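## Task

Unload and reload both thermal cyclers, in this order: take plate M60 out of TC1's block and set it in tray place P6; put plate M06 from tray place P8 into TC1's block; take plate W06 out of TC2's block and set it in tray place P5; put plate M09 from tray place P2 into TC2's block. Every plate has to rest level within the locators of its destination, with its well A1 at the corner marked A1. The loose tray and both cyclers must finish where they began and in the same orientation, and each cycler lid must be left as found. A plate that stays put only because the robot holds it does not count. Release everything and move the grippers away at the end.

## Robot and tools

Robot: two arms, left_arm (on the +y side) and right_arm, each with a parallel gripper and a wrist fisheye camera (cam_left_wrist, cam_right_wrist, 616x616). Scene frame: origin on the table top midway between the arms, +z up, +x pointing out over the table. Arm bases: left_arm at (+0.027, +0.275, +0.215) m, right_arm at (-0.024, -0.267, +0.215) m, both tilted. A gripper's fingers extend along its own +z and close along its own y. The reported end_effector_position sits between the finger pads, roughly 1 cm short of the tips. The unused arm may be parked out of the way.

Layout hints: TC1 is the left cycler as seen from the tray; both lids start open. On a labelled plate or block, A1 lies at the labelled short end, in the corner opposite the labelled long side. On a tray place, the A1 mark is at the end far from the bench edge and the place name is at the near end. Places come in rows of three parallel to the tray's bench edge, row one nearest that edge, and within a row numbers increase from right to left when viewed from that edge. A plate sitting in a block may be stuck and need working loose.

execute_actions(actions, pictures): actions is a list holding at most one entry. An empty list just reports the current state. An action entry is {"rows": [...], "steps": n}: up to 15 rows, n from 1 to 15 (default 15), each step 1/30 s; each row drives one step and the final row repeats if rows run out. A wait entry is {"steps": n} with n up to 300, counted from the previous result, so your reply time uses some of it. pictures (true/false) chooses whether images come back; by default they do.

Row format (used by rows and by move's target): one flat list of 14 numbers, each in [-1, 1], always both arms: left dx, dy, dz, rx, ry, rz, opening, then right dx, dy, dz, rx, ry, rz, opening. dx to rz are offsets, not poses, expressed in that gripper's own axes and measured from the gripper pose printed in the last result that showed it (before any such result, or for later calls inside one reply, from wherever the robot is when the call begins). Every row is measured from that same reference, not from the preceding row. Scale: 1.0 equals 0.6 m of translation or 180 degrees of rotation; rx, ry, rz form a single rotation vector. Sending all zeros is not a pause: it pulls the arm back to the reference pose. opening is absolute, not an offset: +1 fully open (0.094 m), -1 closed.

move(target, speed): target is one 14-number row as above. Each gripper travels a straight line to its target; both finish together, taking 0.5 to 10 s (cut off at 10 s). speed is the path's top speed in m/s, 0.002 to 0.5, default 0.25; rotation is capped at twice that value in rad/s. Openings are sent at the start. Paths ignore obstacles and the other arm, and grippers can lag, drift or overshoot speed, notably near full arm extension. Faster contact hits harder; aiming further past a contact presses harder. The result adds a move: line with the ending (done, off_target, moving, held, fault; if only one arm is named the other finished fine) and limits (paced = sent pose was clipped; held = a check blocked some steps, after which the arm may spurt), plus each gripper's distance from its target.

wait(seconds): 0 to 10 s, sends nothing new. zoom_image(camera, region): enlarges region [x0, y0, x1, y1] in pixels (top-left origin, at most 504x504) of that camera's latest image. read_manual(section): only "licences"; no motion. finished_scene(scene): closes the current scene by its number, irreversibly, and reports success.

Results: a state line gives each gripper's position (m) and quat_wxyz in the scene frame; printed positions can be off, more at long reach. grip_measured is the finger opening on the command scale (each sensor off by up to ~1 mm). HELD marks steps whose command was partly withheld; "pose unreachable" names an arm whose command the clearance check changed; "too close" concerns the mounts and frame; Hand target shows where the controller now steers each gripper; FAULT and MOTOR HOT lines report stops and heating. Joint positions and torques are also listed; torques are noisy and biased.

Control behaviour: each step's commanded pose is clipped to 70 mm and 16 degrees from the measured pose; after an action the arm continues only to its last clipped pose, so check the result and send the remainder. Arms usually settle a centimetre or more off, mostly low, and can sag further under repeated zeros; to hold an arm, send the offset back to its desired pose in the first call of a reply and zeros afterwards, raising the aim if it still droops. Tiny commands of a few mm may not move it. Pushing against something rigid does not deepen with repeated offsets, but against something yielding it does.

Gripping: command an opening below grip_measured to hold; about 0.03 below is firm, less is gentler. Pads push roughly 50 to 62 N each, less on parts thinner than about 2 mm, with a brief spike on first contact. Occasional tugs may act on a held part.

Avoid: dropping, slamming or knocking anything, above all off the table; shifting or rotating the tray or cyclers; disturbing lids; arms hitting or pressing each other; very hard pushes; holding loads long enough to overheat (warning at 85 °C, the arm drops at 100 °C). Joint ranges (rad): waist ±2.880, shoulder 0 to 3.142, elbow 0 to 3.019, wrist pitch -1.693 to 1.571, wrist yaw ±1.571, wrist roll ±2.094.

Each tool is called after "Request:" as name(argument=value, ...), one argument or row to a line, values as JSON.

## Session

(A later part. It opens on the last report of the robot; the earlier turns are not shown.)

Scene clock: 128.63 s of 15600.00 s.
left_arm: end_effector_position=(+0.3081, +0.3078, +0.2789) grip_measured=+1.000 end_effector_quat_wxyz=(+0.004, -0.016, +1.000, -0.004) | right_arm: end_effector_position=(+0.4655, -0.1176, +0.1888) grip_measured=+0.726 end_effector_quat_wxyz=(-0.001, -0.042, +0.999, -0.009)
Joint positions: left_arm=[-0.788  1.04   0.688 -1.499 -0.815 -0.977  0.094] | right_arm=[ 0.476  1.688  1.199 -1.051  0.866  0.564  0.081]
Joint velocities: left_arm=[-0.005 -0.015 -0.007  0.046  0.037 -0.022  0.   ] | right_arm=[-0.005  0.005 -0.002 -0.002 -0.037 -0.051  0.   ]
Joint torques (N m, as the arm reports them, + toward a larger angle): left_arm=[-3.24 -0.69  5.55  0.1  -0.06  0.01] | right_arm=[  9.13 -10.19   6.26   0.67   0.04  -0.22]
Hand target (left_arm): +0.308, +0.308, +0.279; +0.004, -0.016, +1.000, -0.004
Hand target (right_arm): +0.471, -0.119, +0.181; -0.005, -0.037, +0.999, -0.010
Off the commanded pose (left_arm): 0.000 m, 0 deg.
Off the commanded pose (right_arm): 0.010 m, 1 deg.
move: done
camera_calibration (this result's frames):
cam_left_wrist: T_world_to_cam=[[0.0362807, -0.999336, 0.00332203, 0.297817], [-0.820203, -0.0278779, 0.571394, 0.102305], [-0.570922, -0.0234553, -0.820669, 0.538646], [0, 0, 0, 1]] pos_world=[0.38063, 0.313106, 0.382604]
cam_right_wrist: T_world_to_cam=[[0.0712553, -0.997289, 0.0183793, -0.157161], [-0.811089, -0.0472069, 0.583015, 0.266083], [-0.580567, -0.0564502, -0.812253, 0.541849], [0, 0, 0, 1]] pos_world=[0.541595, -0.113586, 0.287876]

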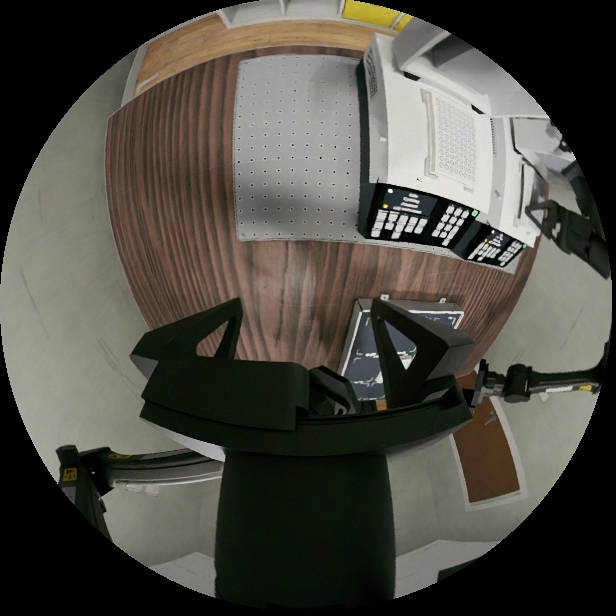

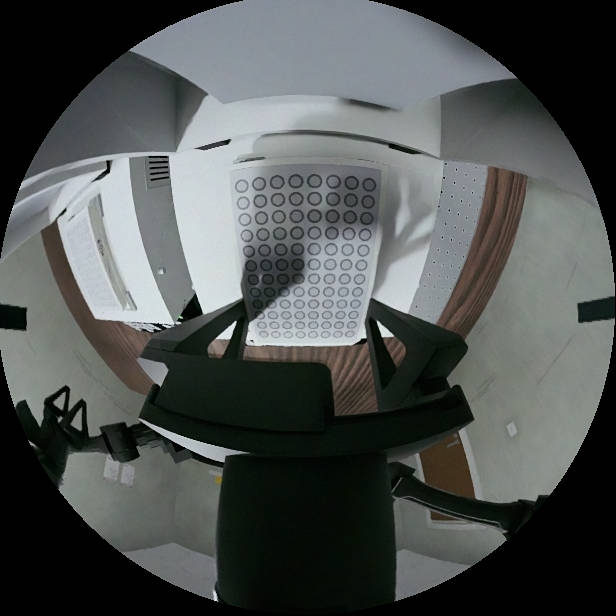

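Request:
move(
  target=[0,0,0,0,0,0,1, 0.008,-0.008,0.025,0,0,0.008,0.61],
  speed=0.04,
)

Request:
zoom_image(
  camera="cam_right_wrist",
  region=[180,100,440,360],
)

Scene clock: 130.53 s of 15600.00 s.
left_arm: end_effector_position=(+0.3081, +0.3078, +0.2789) grip_measured=+1.000 end_effector_quat_wxyz=(+0.004, -0.016, +1.000, -0.004) | right_arm: end_effector_position=(+0.4606, -0.1147, +0.1811) grip_measured=+0.726 end_effector_quat_wxyz=(+0.003, -0.035, +0.999, -0.006)
Joint positions: left_arm=[-0.788  1.04   0.688 -1.499 -0.815 -0.977  0.094] | right_arm=[ 0.471  1.688  1.172 -1.002  0.866  0.558  0.081]
Joint velocities: left_arm=[ 0.005 -0.005 -0.017  0.007 -0.037  0.022  0.   ] | right_arm=[-0.005 -0.005 -0.002 -0.007 -0.081  0.081 -0.001]
Joint torques (N m, as the arm reports them, + toward a larger angle): left_arm=[-3.62 -1.02  5.68  0.09 -0.04  0.  ] | right_arm=[  8.77 -11.1    4.51   0.53   0.08  -0.23]
Hand target (left_arm): +0.308, +0.308, +0.279; +0.004, -0.016, +1.000, -0.004
Hand target (right_arm): +0.461, -0.123, +0.174; -0.001, -0.030, +1.000, -0.009
Off the commanded pose (left_arm): 0.000 m, 0 deg.
Off the commanded pose (right_arm): 0.011 m, 1 deg.
move: off_target (right_arm)
camera_calibration (this result's frames):
cam_left_wrist: T_world_to_cam=[[0.0362807, -0.999336, 0.00332203, 0.297817], [-0.820203, -0.0278779, 0.571394, 0.102305], [-0.570922, -0.0234553, -0.820669, 0.538646], [0, 0, 0, 1]] pos_world=[0.38063, 0.313106, 0.382604]
cam_right_wrist: T_world_to_cam=[[0.0576251, -0.998255, 0.0129243, -0.146583], [-0.816663, -0.0396883, 0.575749, 0.271508], [-0.574231, -0.0437324, -0.817524, 0.532382], [0, 0, 0, 1]] pos_world=[0.535887, -0.112269, 0.280809]

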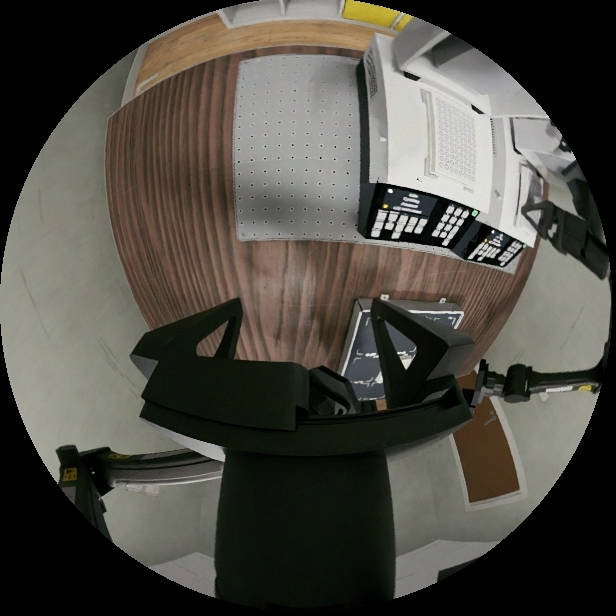

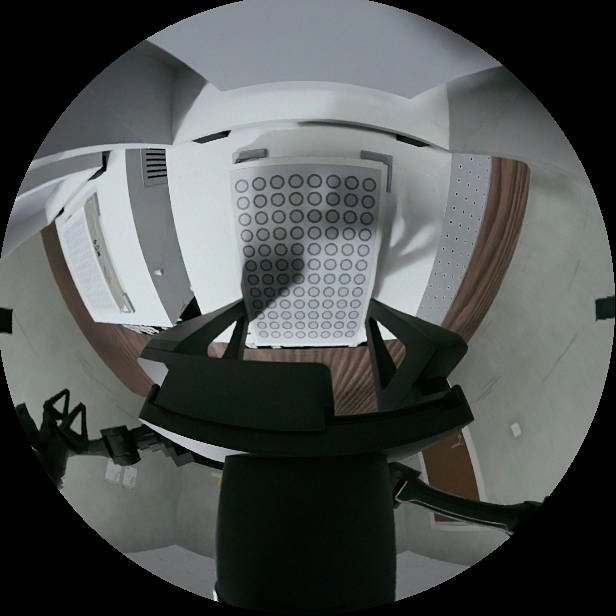

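Region (180, 100, 440, 360) of cam_right_wrist's 616x616 image, scaled by 1.938, with more detail than that image has.

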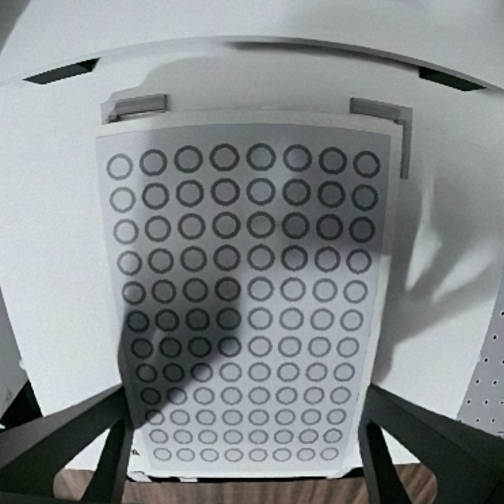

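Request:
move(
  target=[0,0,0,0,0,0,1, -0.004,-0.024,0.008,0.003,0.003,0,0.61],
  speed=0.04,
)

Request:
zoom_image(
  camera="cam_right_wrist",
  region=[180,100,440,360],
)

Scene clock: 132.33 s of 15600.00 s.
left_arm: end_effector_position=(+0.3081, +0.3078, +0.2789) grip_measured=+1.000 end_effector_quat_wxyz=(+0.004, -0.016, +1.000, -0.004) | right_arm: end_effector_position=(+0.4629, -0.1183, +0.1822) grip_measured=+0.726 end_effector_quat_wxyz=(+0.005, -0.038, +0.999, -0.005)
Joint positions: left_arm=[-0.788  1.04   0.688 -1.499 -0.815 -0.977  0.094] | right_arm=[ 0.467  1.68   1.172 -1.001  0.866  0.543  0.081]
Joint velocities: left_arm=[ 0.015  0.005 -0.012  0.002 -0.081  0.051  0.   ] | right_arm=[ 0.005 -0.015  0.007  0.012 -0.007 -0.022  0.001]
Joint torques (N m, as the arm reports them, + toward a larger angle): left_arm=[-3.2  -0.91  5.57  0.07 -0.07 -0.01] | right_arm=[  8.3  -11.36   4.97  -0.01   0.17  -0.2 ]
Hand target (left_arm): +0.308, +0.308, +0.279; +0.004, -0.016, +1.000, -0.004
Hand target (right_arm): +0.464, -0.129, +0.177; -0.001, -0.035, +0.999, -0.011
Off the commanded pose (left_arm): 0.000 m, 0 deg.
Off the commanded pose (right_arm): 0.012 m, 1 deg.
move: off_target (right_arm)
camera_calibration (this result's frames):
cam_left_wrist: T_world_to_cam=[[0.0362807, -0.999336, 0.00332203, 0.297817], [-0.820203, -0.0278779, 0.571394, 0.102305], [-0.570922, -0.0234553, -0.820669, 0.538646], [0, 0, 0, 1]] pos_world=[0.38063, 0.313106, 0.382604]
cam_right_wrist: T_world_to_cam=[[0.0628138, -0.997957, 0.0117021, -0.152511], [-0.817767, -0.0447437, 0.573808, 0.272895], [-0.572111, -0.0456127, -0.818907, 0.533546], [0, 0, 0, 1]] pos_world=[0.537993, -0.115653, 0.28212]

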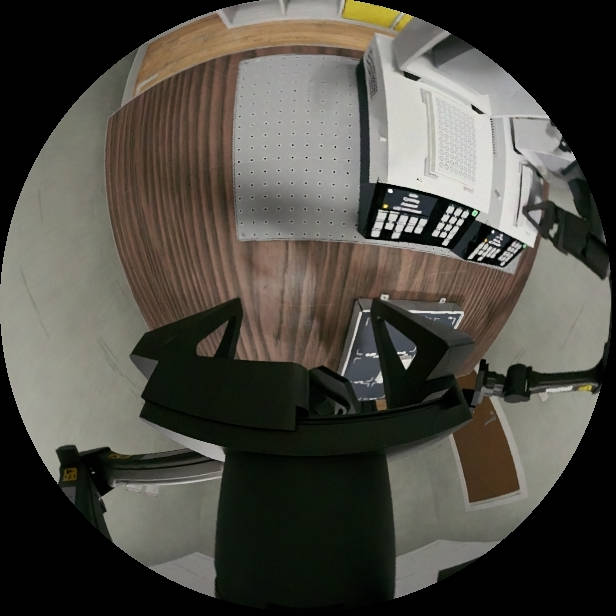

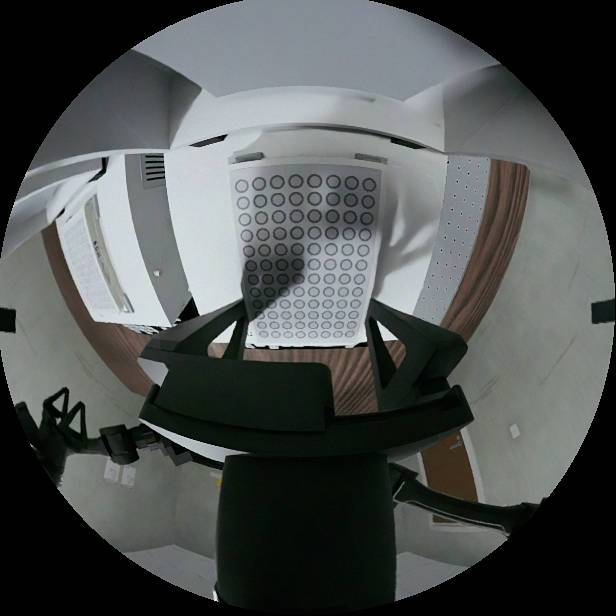

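Region (180, 100, 440, 360) of cam_right_wrist's 616x616 image, scaled by 1.938, with more detail than that image has.

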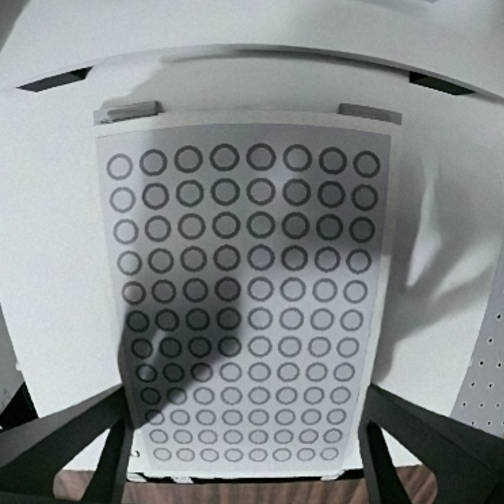

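Good. Lower, keeping -y bias.

Request:
move(
  target=[0,0,0,0,0,0,1, 0,-0.016,0.028,0.003,0.004,0,0.61],
  speed=0.03,
)

Request:
zoom_image(
  camera="cam_right_wrist",
  region=[180,100,440,360],
)

Scene clock: 134.07 s of 15600.00 s.
left_arm: end_effector_position=(+0.3081, +0.3078, +0.2789) grip_measured=+1.000 end_effector_quat_wxyz=(+0.004, -0.016, +1.000, -0.004) | right_arm: end_effector_position=(+0.4671, -0.1207, +0.1763) grip_measured=+0.726 end_effector_quat_wxyz=(+0.007, -0.038, +0.999, -0.005)
Joint positions: left_arm=[-0.788  1.04   0.688 -1.499 -0.815 -0.977  0.094] | right_arm=[ 0.451  1.68   1.169 -0.975  0.866  0.514  0.081]
Joint velocities: left_arm=[-0.024 -0.005  0.002 -0.012 -0.037 -0.007  0.   ] | right_arm=[ 0.005 -0.005 -0.007  0.002 -0.037 -0.007 -0.   ]
Joint torques (N m, as the arm reports them, + toward a larger angle): left_arm=[-3.25 -1.53  5.54  0.05 -0.03 -0.01] | right_arm=[  9.09 -11.33   4.32   0.59   0.07  -0.2 ]
Hand target (left_arm): +0.308, +0.308, +0.279; +0.004, -0.016, +1.000, -0.004
Hand target (right_arm): +0.464, -0.128, +0.166; -0.002, -0.038, +0.999, -0.010
Off the commanded pose (left_arm): 0.000 m, 0 deg.
Off the commanded pose (right_arm): 0.013 m, 1 deg.
move: off_target (right_arm)
camera_calibration (this result's frames):
cam_left_wrist: T_world_to_cam=[[0.0362807, -0.999336, 0.00332203, 0.297817], [-0.820203, -0.0278779, 0.571394, 0.102305], [-0.570922, -0.0234553, -0.820669, 0.538646], [0, 0, 0, 1]] pos_world=[0.38063, 0.313106, 0.382604]
cam_right_wrist: T_world_to_cam=[[0.0633599, -0.997936, 0.0104925, -0.155151], [-0.820091, -0.0460713, 0.570375, 0.2811], [-0.568714, -0.0447437, -0.821317, 0.529972], [0, 0, 0, 1]] pos_world=[0.541761, -0.118167, 0.27657]

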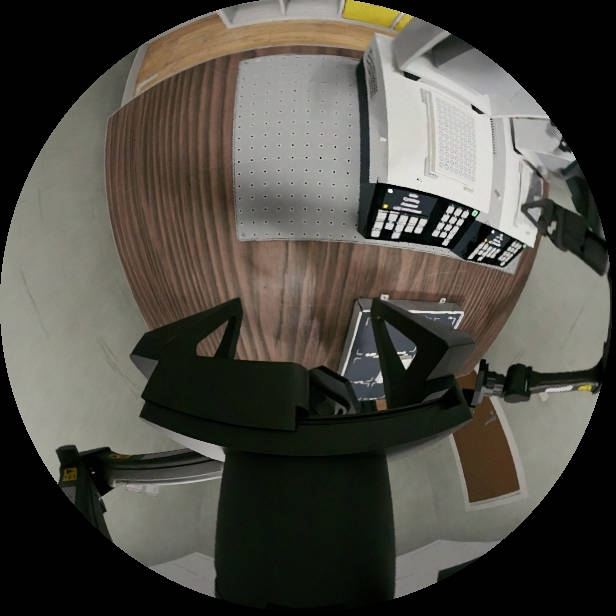

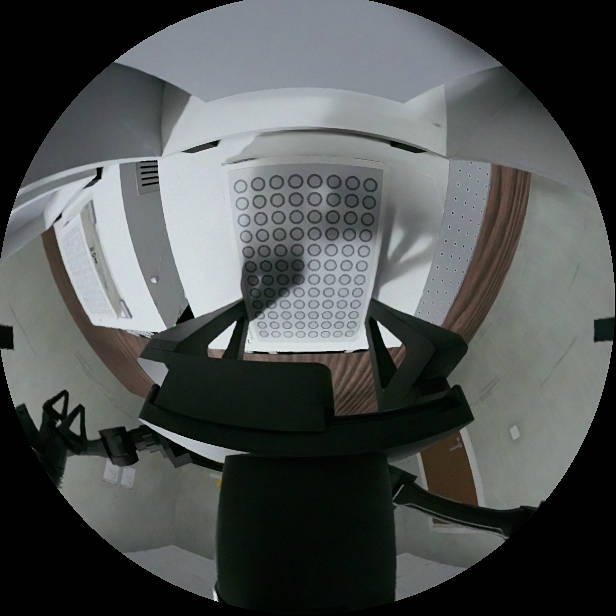

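Region (180, 100, 440, 360) of cam_right_wrist's 616x616 image, scaled by 1.938, with more detail than that image has.

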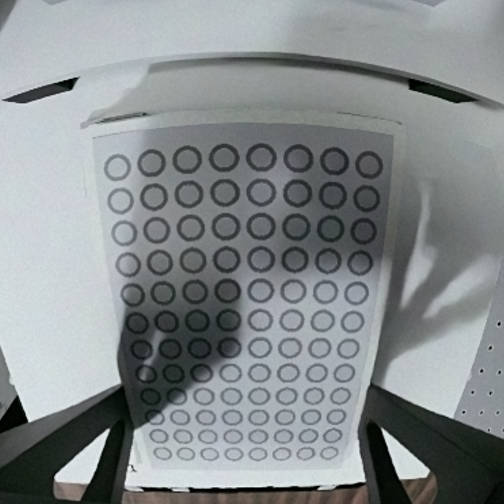

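Request:
move(
  target=[0,0,0,0,0,0,1, 0.012,0.003,-0.002,0,0.008,0,0.61],
  speed=0.03,
)

Request:
zoom_image(
  camera="cam_right_wrist",
  region=[180,100,440,360],
)

Scene clock: 135.67 s of 15600.00 s.
left_arm: end_effector_position=(+0.3081, +0.3078, +0.2789) grip_measured=+1.000 end_effector_quat_wxyz=(+0.004, -0.016, +1.000, -0.004) | right_arm: end_effector_position=(+0.4630, -0.1217, +0.1763) grip_measured=+0.726 end_effector_quat_wxyz=(-0.002, -0.036, +0.999, -0.005)
Joint positions: left_arm=[-0.788  1.04   0.688 -1.499 -0.815 -0.977  0.094] | right_arm=[ 0.451  1.68   1.169 -0.996  0.857  0.535  0.081]
Joint velocities: left_arm=[ 0.005 -0.015  0.007  0.002  0.007  0.007  0.   ] | right_arm=[-0.015 -0.015 -0.012 -0.002 -0.022  0.066 -0.001]
Joint torques (N m, as the arm reports them, + toward a larger angle): left_arm=[-3.57 -1.08  5.51  0.04 -0.04  0.01] | right_arm=[ 10.79 -10.28   5.48  -0.6   -0.02   0.01]
Hand target (left_arm): +0.308, +0.308, +0.279; +0.004, -0.016, +1.000, -0.004
Hand target (right_arm): +0.460, -0.119, +0.177; -0.006, -0.038, +0.999, -0.005
Off the commanded pose (left_arm): 0.000 m, 0 deg.
Off the commanded pose (right_arm): 0.004 m, 1 deg.
move: done
camera_calibration (this result's frames):
cam_left_wrist: T_world_to_cam=[[0.0362807, -0.999336, 0.00332203, 0.297817], [-0.820203, -0.0278779, 0.571394, 0.102305], [-0.570922, -0.0234553, -0.820669, 0.538646], [0, 0, 0, 1]] pos_world=[0.38063, 0.313106, 0.382604]
cam_right_wrist: T_world_to_cam=[[0.0589933, -0.998208, 0.0100568, -0.153817], [-0.81083, -0.042038, 0.58377, 0.271515], [-0.582301, -0.0425929, -0.811857, 0.532455], [0, 0, 0, 1]] pos_world=[0.539276, -0.119449, 0.275321]

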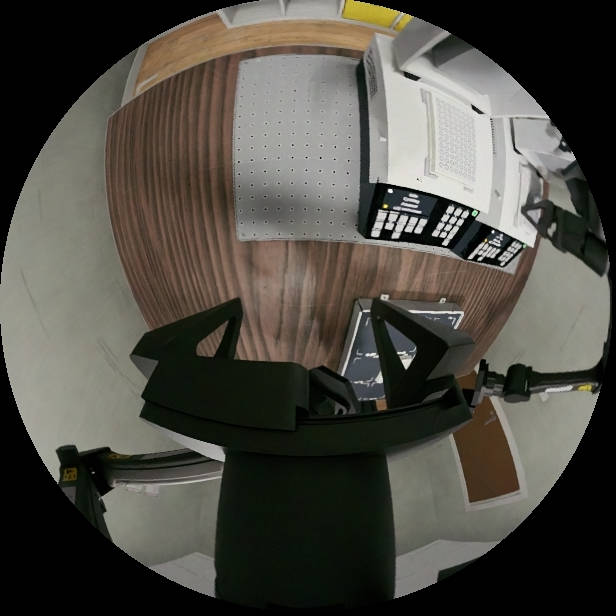

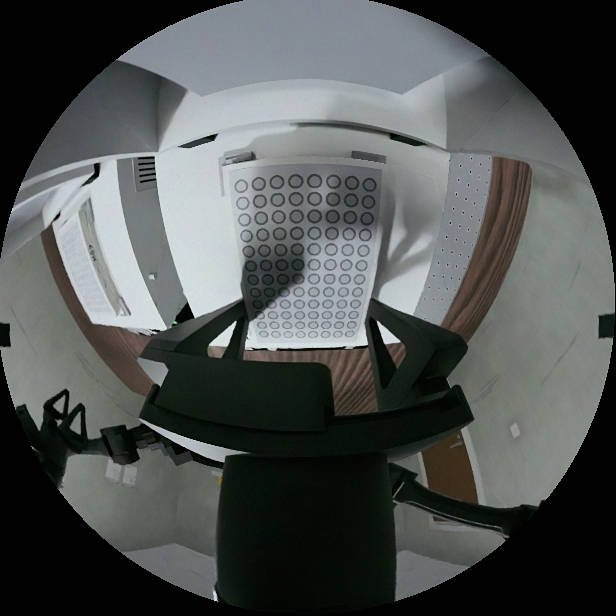

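Region (180, 100, 440, 360) of cam_right_wrist's 616x616 image, scaled by 1.938, with more detail than that image has.

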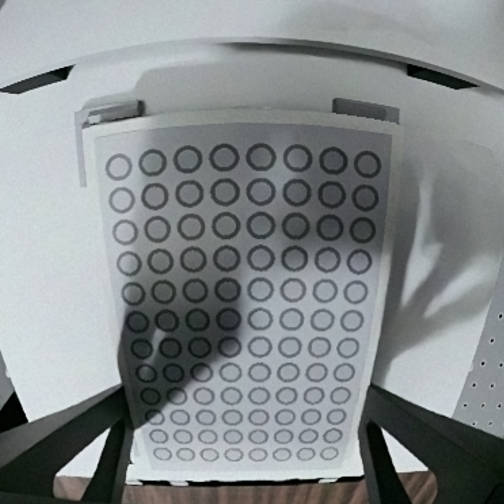

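Request:
move(
  target=[0,0,0,0,0,0,1, 0,0.006,0,-0.007,0,0,0.61],
  speed=0.03,
)

Request:
zoom_image(
  camera="cam_right_wrist",
  region=[180,100,440,360],
)

Scene clock: 138.50 s of 15600.00 s.
left_arm: end_effector_position=(+0.3081, +0.3078, +0.2789) grip_measured=+1.000 end_effector_quat_wxyz=(+0.004, -0.016, +1.000, -0.004) | right_arm: end_effector_position=(+0.4629, -0.1192, +0.1763) grip_measured=+0.726 end_effector_quat_wxyz=(-0.003, -0.034, +0.999, +0.002)
Joint positions: left_arm=[-0.788  1.04   0.688 -1.499 -0.815 -0.977  0.094] | right_arm=[ 0.451  1.68   1.169 -0.989  0.845  0.534  0.081]
Joint velocities: left_arm=[-0.005 -0.015 -0.002 -0.012 -0.007 -0.051  0.   ] | right_arm=[-0.005 -0.005  0.002  0.012  0.051 -0.007 -0.   ]
Joint torques (N m, as the arm reports them, + toward a larger angle): left_arm=[-3.37 -0.91  5.54  0.09 -0.05  0.  ] | right_arm=[ 10.17 -10.95   4.97   0.74  -0.1   -0.26]
Hand target (left_arm): +0.308, +0.308, +0.279; +0.004, -0.016, +1.000, -0.004
Hand target (right_arm): +0.463, -0.118, +0.176; -0.002, -0.036, +0.999, +0.006
Off the commanded pose (left_arm): 0.000 m, 0 deg.
Off the commanded pose (right_arm): 0.001 m, 1 deg.
move: done
camera_calibration (this result's frames):
cam_left_wrist: T_world_to_cam=[[0.0362807, -0.999336, 0.00332203, 0.297817], [-0.820203, -0.0278779, 0.571394, 0.102305], [-0.570922, -0.0234553, -0.820669, 0.538646], [0, 0, 0, 1]] pos_world=[0.38063, 0.313106, 0.382604]
cam_right_wrist: T_world_to_cam=[[0.05426, -0.998523, -0.00283219, -0.146892], [-0.809293, -0.0456383, 0.58563, 0.270096], [-0.584894, -0.0294842, -0.810573, 0.535047], [0, 0, 0, 1]] pos_world=[0.539503, -0.118573, 0.275103]

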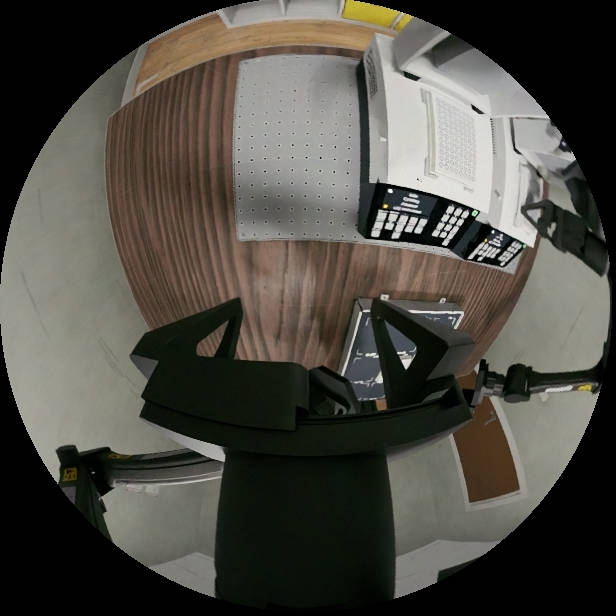

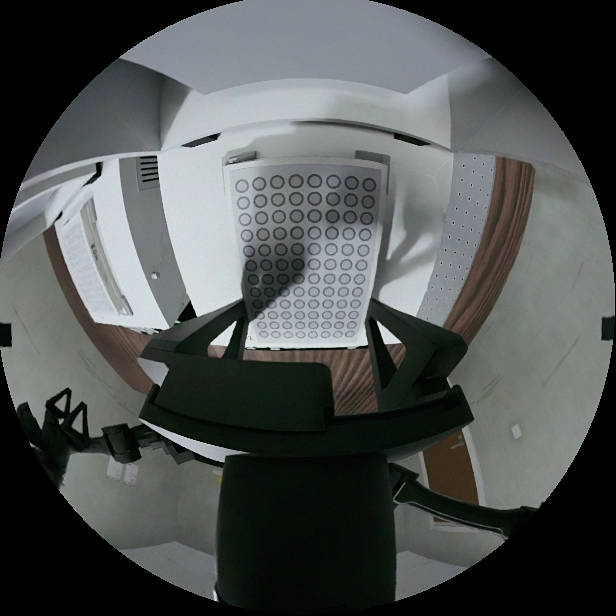

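Region (180, 100, 440, 360) of cam_right_wrist's 616x616 image, scaled by 1.938, with more detail than that image has.

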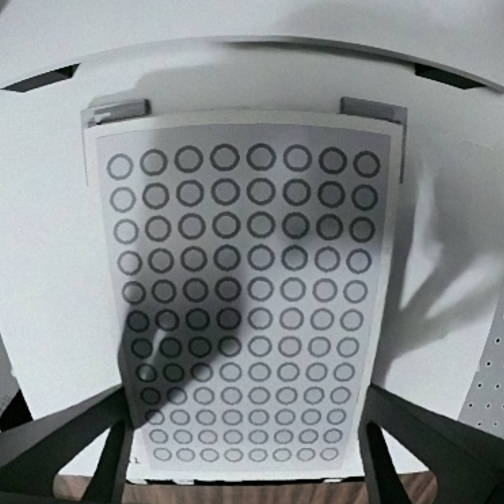

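Centred. Release, lift.

Request:
move(
  target=[0,0,0,0,0,0,1, 0,0,0,0,0,0,1],
)

Request:
move(
  target=[0,0,0,0,0,0,1, 0.05,0,-0.17,0,0,0,1],
  speed=0.12,
)

Request:
zoom_image(
  camera="cam_right_wrist",
  region=[220,110,400,290],
)

Scene clock: 140.07 s of 15600.00 s.
left_arm: end_effector_position=(+0.3081, +0.3078, +0.2789) grip_measured=+1.000 end_effector_quat_wxyz=(+0.004, -0.016, +1.000, -0.004) | right_arm: end_effector_position=(+0.4629, -0.1192, +0.1763) grip_measured=+1.000 end_effector_quat_wxyz=(-0.003, -0.034, +0.999, +0.002)
Joint positions: left_arm=[-0.788  1.04   0.688 -1.499 -0.815 -0.977  0.094] | right_arm=[ 0.451  1.68   1.169 -0.989  0.845  0.534  0.094]
Joint velocities: left_arm=[-0.005 -0.005 -0.027  0.002  0.007  0.007  0.   ] | right_arm=[-0.005 -0.005 -0.002  0.002  0.066  0.066  0.   ]
Joint torques (N m, as the arm reports them, + toward a larger angle): left_arm=[-3.63 -0.97  5.67  0.11 -0.02 -0.02] | right_arm=[ 10.37 -10.64   5.28   0.19   0.1   -0.14]
Hand target (left_arm): +0.308, +0.308, +0.279; +0.004, -0.016, +1.000, -0.004
Hand target (right_arm): +0.463, -0.119, +0.176; -0.003, -0.034, +0.999, +0.002
Off the commanded pose (left_arm): 0.000 m, 0 deg.
Off the commanded pose (right_arm): 0.000 m, 0 deg.
move: done
camera_calibration (this result's frames):
cam_left_wrist: T_world_to_cam=[[0.0362807, -0.999336, 0.00332203, 0.297817], [-0.820203, -0.0278779, 0.571394, 0.102305], [-0.570922, -0.0234553, -0.820669, 0.538646], [0, 0, 0, 1]] pos_world=[0.38063, 0.313106, 0.382604]
cam_right_wrist: T_world_to_cam=[[0.05426, -0.998523, -0.00283219, -0.146892], [-0.809293, -0.0456383, 0.58563, 0.270096], [-0.584894, -0.0294842, -0.810573, 0.535047], [0, 0, 0, 1]] pos_world=[0.539503, -0.118573, 0.275103]

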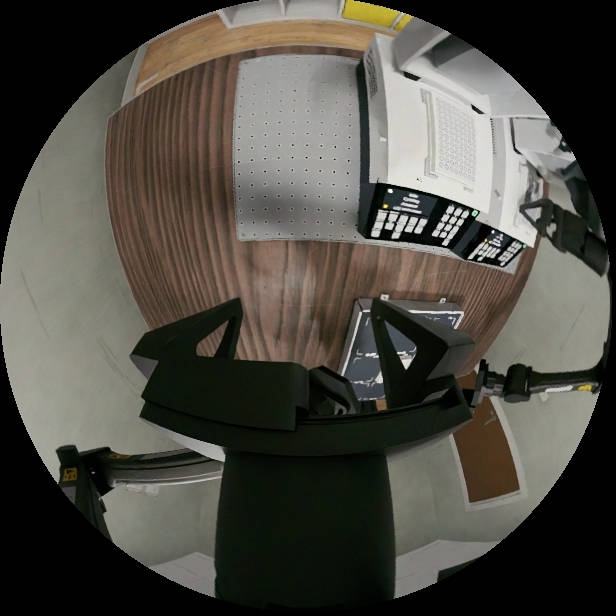

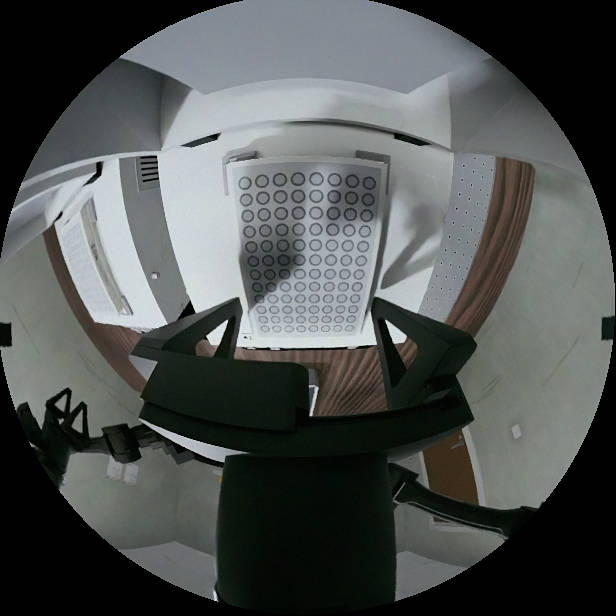

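Scene clock: 141.47 s of 15600.00 s.
left_arm: end_effector_position=(+0.3081, +0.3078, +0.2789) grip_measured=+1.000 end_effector_quat_wxyz=(+0.004, -0.016, +1.000, -0.004) | right_arm: end_effector_position=(+0.4177, -0.1234, +0.2642) grip_measured=+1.000 end_effector_quat_wxyz=(-0.014, -0.050, +0.999, -0.011)
Joint positions: left_arm=[-0.788  1.04   0.688 -1.499 -0.815 -0.977  0.094] | right_arm=[ 0.638  1.611  1.188 -1.335  0.839  0.819  0.094]
Joint velocities: left_arm=[ 0.005  0.005 -0.002  0.007 -0.007  0.022  0.   ] | right_arm=[-0.005 -0.005  0.022 -0.022  0.007  0.007  0.   ]
Joint torques (N m, as the arm reports them, + toward a larger angle): left_arm=[-3.42 -0.87  5.59  0.18 -0.05  0.  ] | right_arm=[10.93 -8.88  9.18 -0.45  0.06 -0.01]
Hand target (left_arm): +0.308, +0.308, +0.279; +0.004, -0.016, +1.000, -0.004
Hand target (right_arm): +0.433, -0.121, +0.279; -0.003, -0.033, +0.999, +0.002
Off the commanded pose (left_arm): 0.000 m, 0 deg.
Off the commanded pose (right_arm): 0.021 m, 3 deg.
move: off_target (right_arm)
camera_calibration (this result's frames):
cam_left_wrist: T_world_to_cam=[[0.0362807, -0.999336, 0.00332203, 0.297817], [-0.820203, -0.0278779, 0.571394, 0.102305], [-0.570922, -0.0234553, -0.820669, 0.538646], [0, 0, 0, 1]] pos_world=[0.38063, 0.313106, 0.382604]
cam_right_wrist: T_world_to_cam=[[0.0878713, -0.995907, 0.0211688, -0.168369], [-0.795212, -0.0573332, 0.603615, 0.169753], [-0.599931, -0.0698741, -0.796995, 0.577386], [0, 0, 0, 1]] pos_world=[0.496177, -0.117603, 0.361272]

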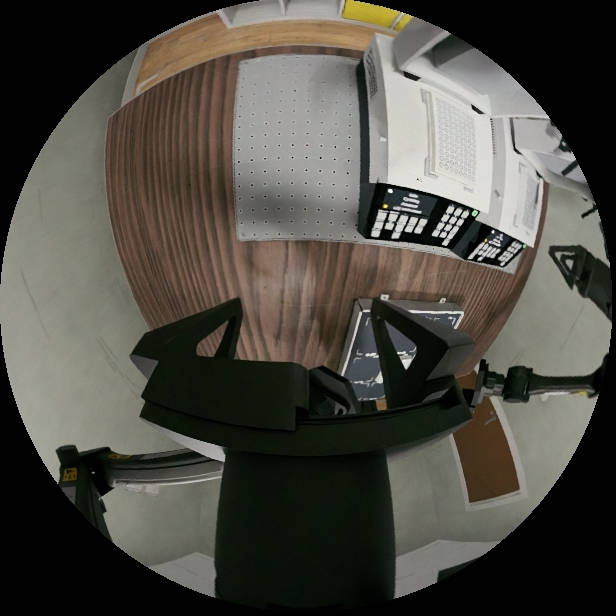

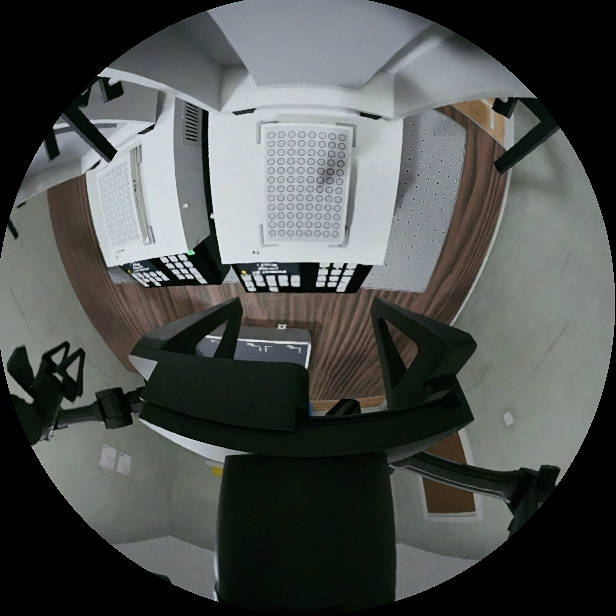

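Region (220, 110, 400, 290) of cam_right_wrist's 616x616 image, scaled by 2.800, with more detail than that image has.

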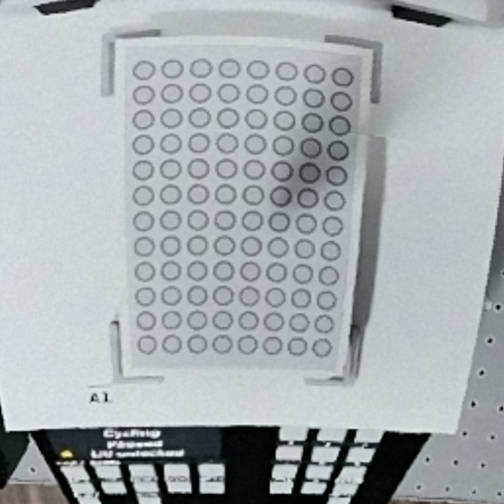

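Request:
move(
  target=[0,0,0,0,0,0,1, -0.075,0.004,0.125,-0.007,-0.009,0.006,1],
  speed=0.1,
)

Request:
zoom_image(
  camera="cam_right_wrist",
  region=[180,100,440,360],
)

Scene clock: 143.63 s of 15600.00 s.
left_arm: end_effector_position=(+0.3081, +0.3078, +0.2789) grip_measured=+1.000 end_effector_quat_wxyz=(+0.004, -0.016, +1.000, -0.004) | right_arm: end_effector_position=(+0.4643, -0.1169, +0.1995) grip_measured=+1.000 end_effector_quat_wxyz=(+0.008, -0.037, +0.999, +0.007)
Joint positions: left_arm=[-0.788  1.04   0.688 -1.499 -0.815 -0.977  0.094] | right_arm=[ 0.491  1.658  1.182 -1.031  0.85   0.559  0.094]
Joint velocities: left_arm=[-0.005 -0.005 -0.002 -0.012 -0.022 -0.007  0.   ] | right_arm=[-0.005 -0.005  0.002  0.007  0.022 -0.007  0.   ]
Joint torques (N m, as the arm reports them, + toward a larger angle): left_arm=[-3.39 -1.02  5.6   0.02 -0.04  0.  ] | right_arm=[ 9.67 -9.29  4.87  0.75  0.15 -0.2 ]
Hand target (left_arm): +0.308, +0.308, +0.279; +0.004, -0.016, +1.000, -0.004
Hand target (right_arm): +0.460, -0.119, +0.188; +0.000, -0.041, +0.999, +0.001
Off the commanded pose (left_arm): 0.000 m, 0 deg.
Off the commanded pose (right_arm): 0.012 m, 1 deg.
move: off_target (right_arm)
camera_calibration (this result's frames):
cam_left_wrist: T_world_to_cam=[[0.0362807, -0.999336, 0.00332203, 0.297817], [-0.820203, -0.0278779, 0.571394, 0.102305], [-0.570922, -0.0234553, -0.820669, 0.538646], [0, 0, 0, 1]] pos_world=[0.38063, 0.313106, 0.382604]
cam_right_wrist: T_world_to_cam=[[0.0612551, -0.998025, -0.0139033, -0.145526], [-0.821299, -0.0583141, 0.567509, 0.265518], [-0.567199, -0.0233441, -0.82325, 0.549738], [0, 0, 0, 1]] pos_world=[0.538795, -0.116922, 0.299865]

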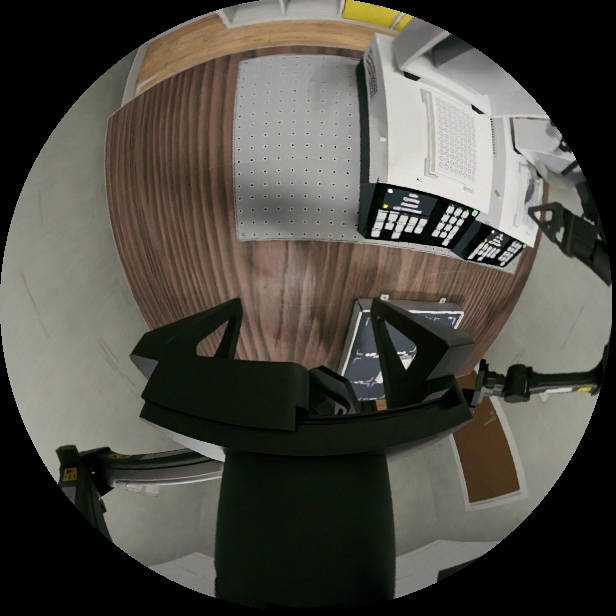

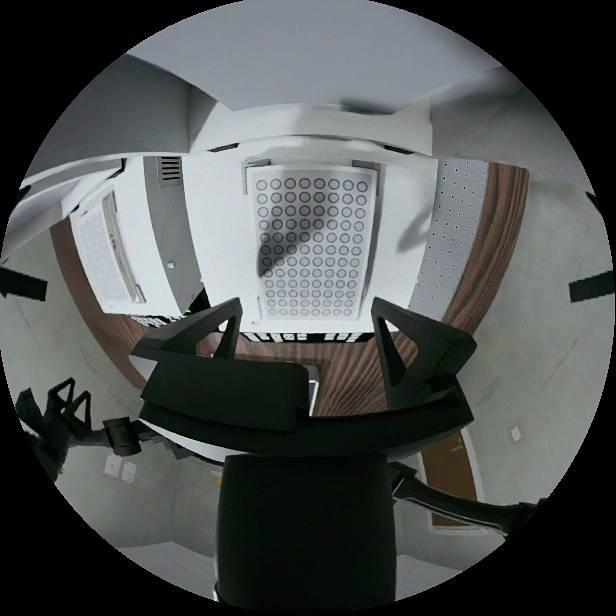

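Region (180, 100, 440, 360) of cam_right_wrist's 616x616 image, scaled by 1.938, with more detail than that image has.

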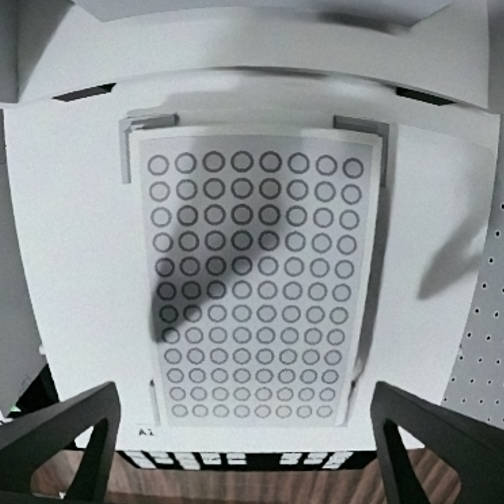

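Request:
move(
  target=[0,0,0,0,0,0,1, 0.03,-0.016,0.058,0.005,0.005,-0.004,1],
  speed=0.04,
)

Request:
zoom_image(
  camera="cam_right_wrist",
  region=[180,100,440,360],
)

Scene clock: 145.67 s of 15600.00 s.
left_arm: end_effector_position=(+0.3081, +0.3078, +0.2789) grip_measured=+1.000 end_effector_quat_wxyz=(+0.004, -0.016, +1.000, -0.004) | right_arm: end_effector_position=(+0.4485, -0.1197, +0.1723) grip_measured=+1.000 end_effector_quat_wxyz=(+0.005, -0.046, +0.999, +0.004)
Joint positions: left_arm=[-0.788  1.04   0.688 -1.499 -0.815 -0.977  0.094] | right_arm=[ 0.457  1.658  1.109 -0.933  0.85   0.499  0.094]
Joint velocities: left_arm=[-0.024 -0.005 -0.002  0.007 -0.081 -0.022  0.   ] | right_arm=[-0.005 -0.015 -0.007  0.012  0.022  0.066  0.   ]
Joint torques (N m, as the arm reports them, + toward a larger angle): left_arm=[-3.6  -0.93  5.58  0.03 -0.04  0.01] | right_arm=[  8.71 -10.18   4.34   0.67   0.14  -0.24]
Hand target (left_arm): +0.308, +0.308, +0.279; +0.004, -0.016, +1.000, -0.004
Hand target (right_arm): +0.447, -0.127, +0.164; +0.000, -0.043, +0.999, -0.001
Off the commanded pose (left_arm): 0.000 m, 0 deg.
Off the commanded pose (right_arm): 0.011 m, 1 deg.
move: off_target (right_arm)
camera_calibration (this result's frames):
cam_left_wrist: T_world_to_cam=[[0.0362807, -0.999336, 0.00332203, 0.297817], [-0.820203, -0.0278779, 0.571394, 0.102305], [-0.570922, -0.0234553, -0.820669, 0.538646], [0, 0, 0, 1]] pos_world=[0.38063, 0.313106, 0.382604]
cam_right_wrist: T_world_to_cam=[[0.0796314, -0.9968, -0.0070377, -0.157035], [-0.817116, -0.0693175, 0.572291, 0.263707], [-0.570947, -0.0398217, -0.820021, 0.517491], [0, 0, 0, 1]] pos_world=[0.523443, -0.117646, 0.272331]

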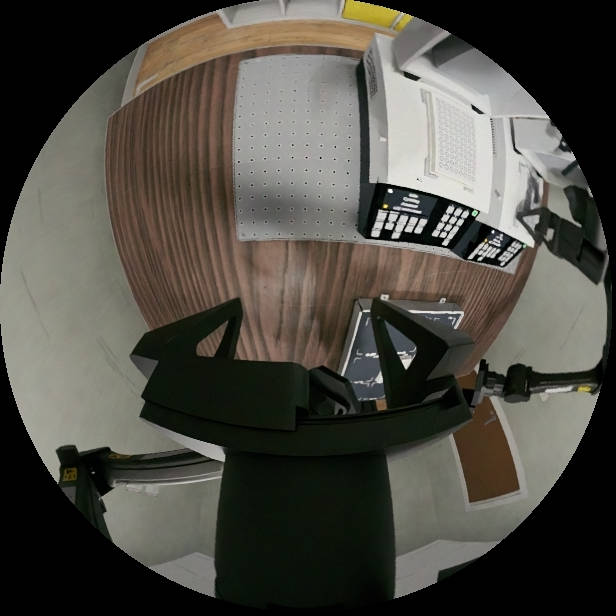

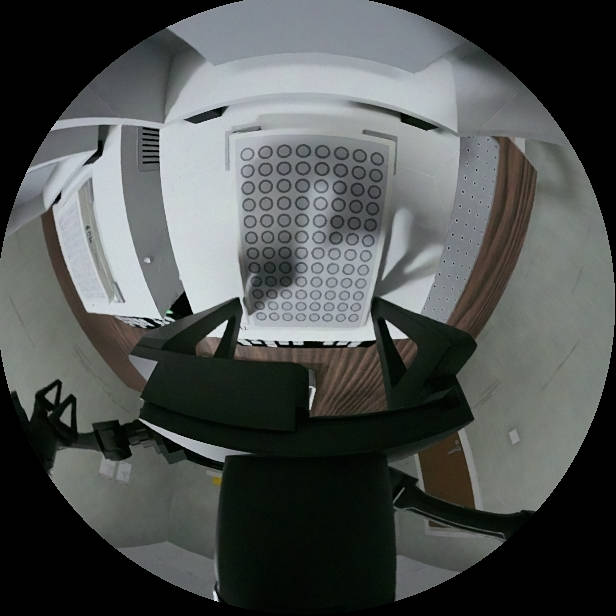

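Region (180, 100, 440, 360) of cam_right_wrist's 616x616 image, scaled by 1.938, with more detail than that image has.

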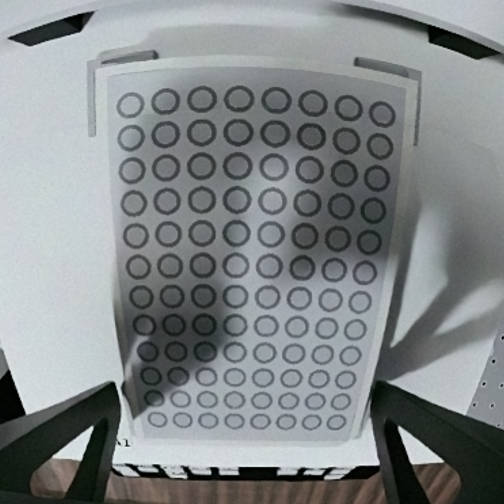

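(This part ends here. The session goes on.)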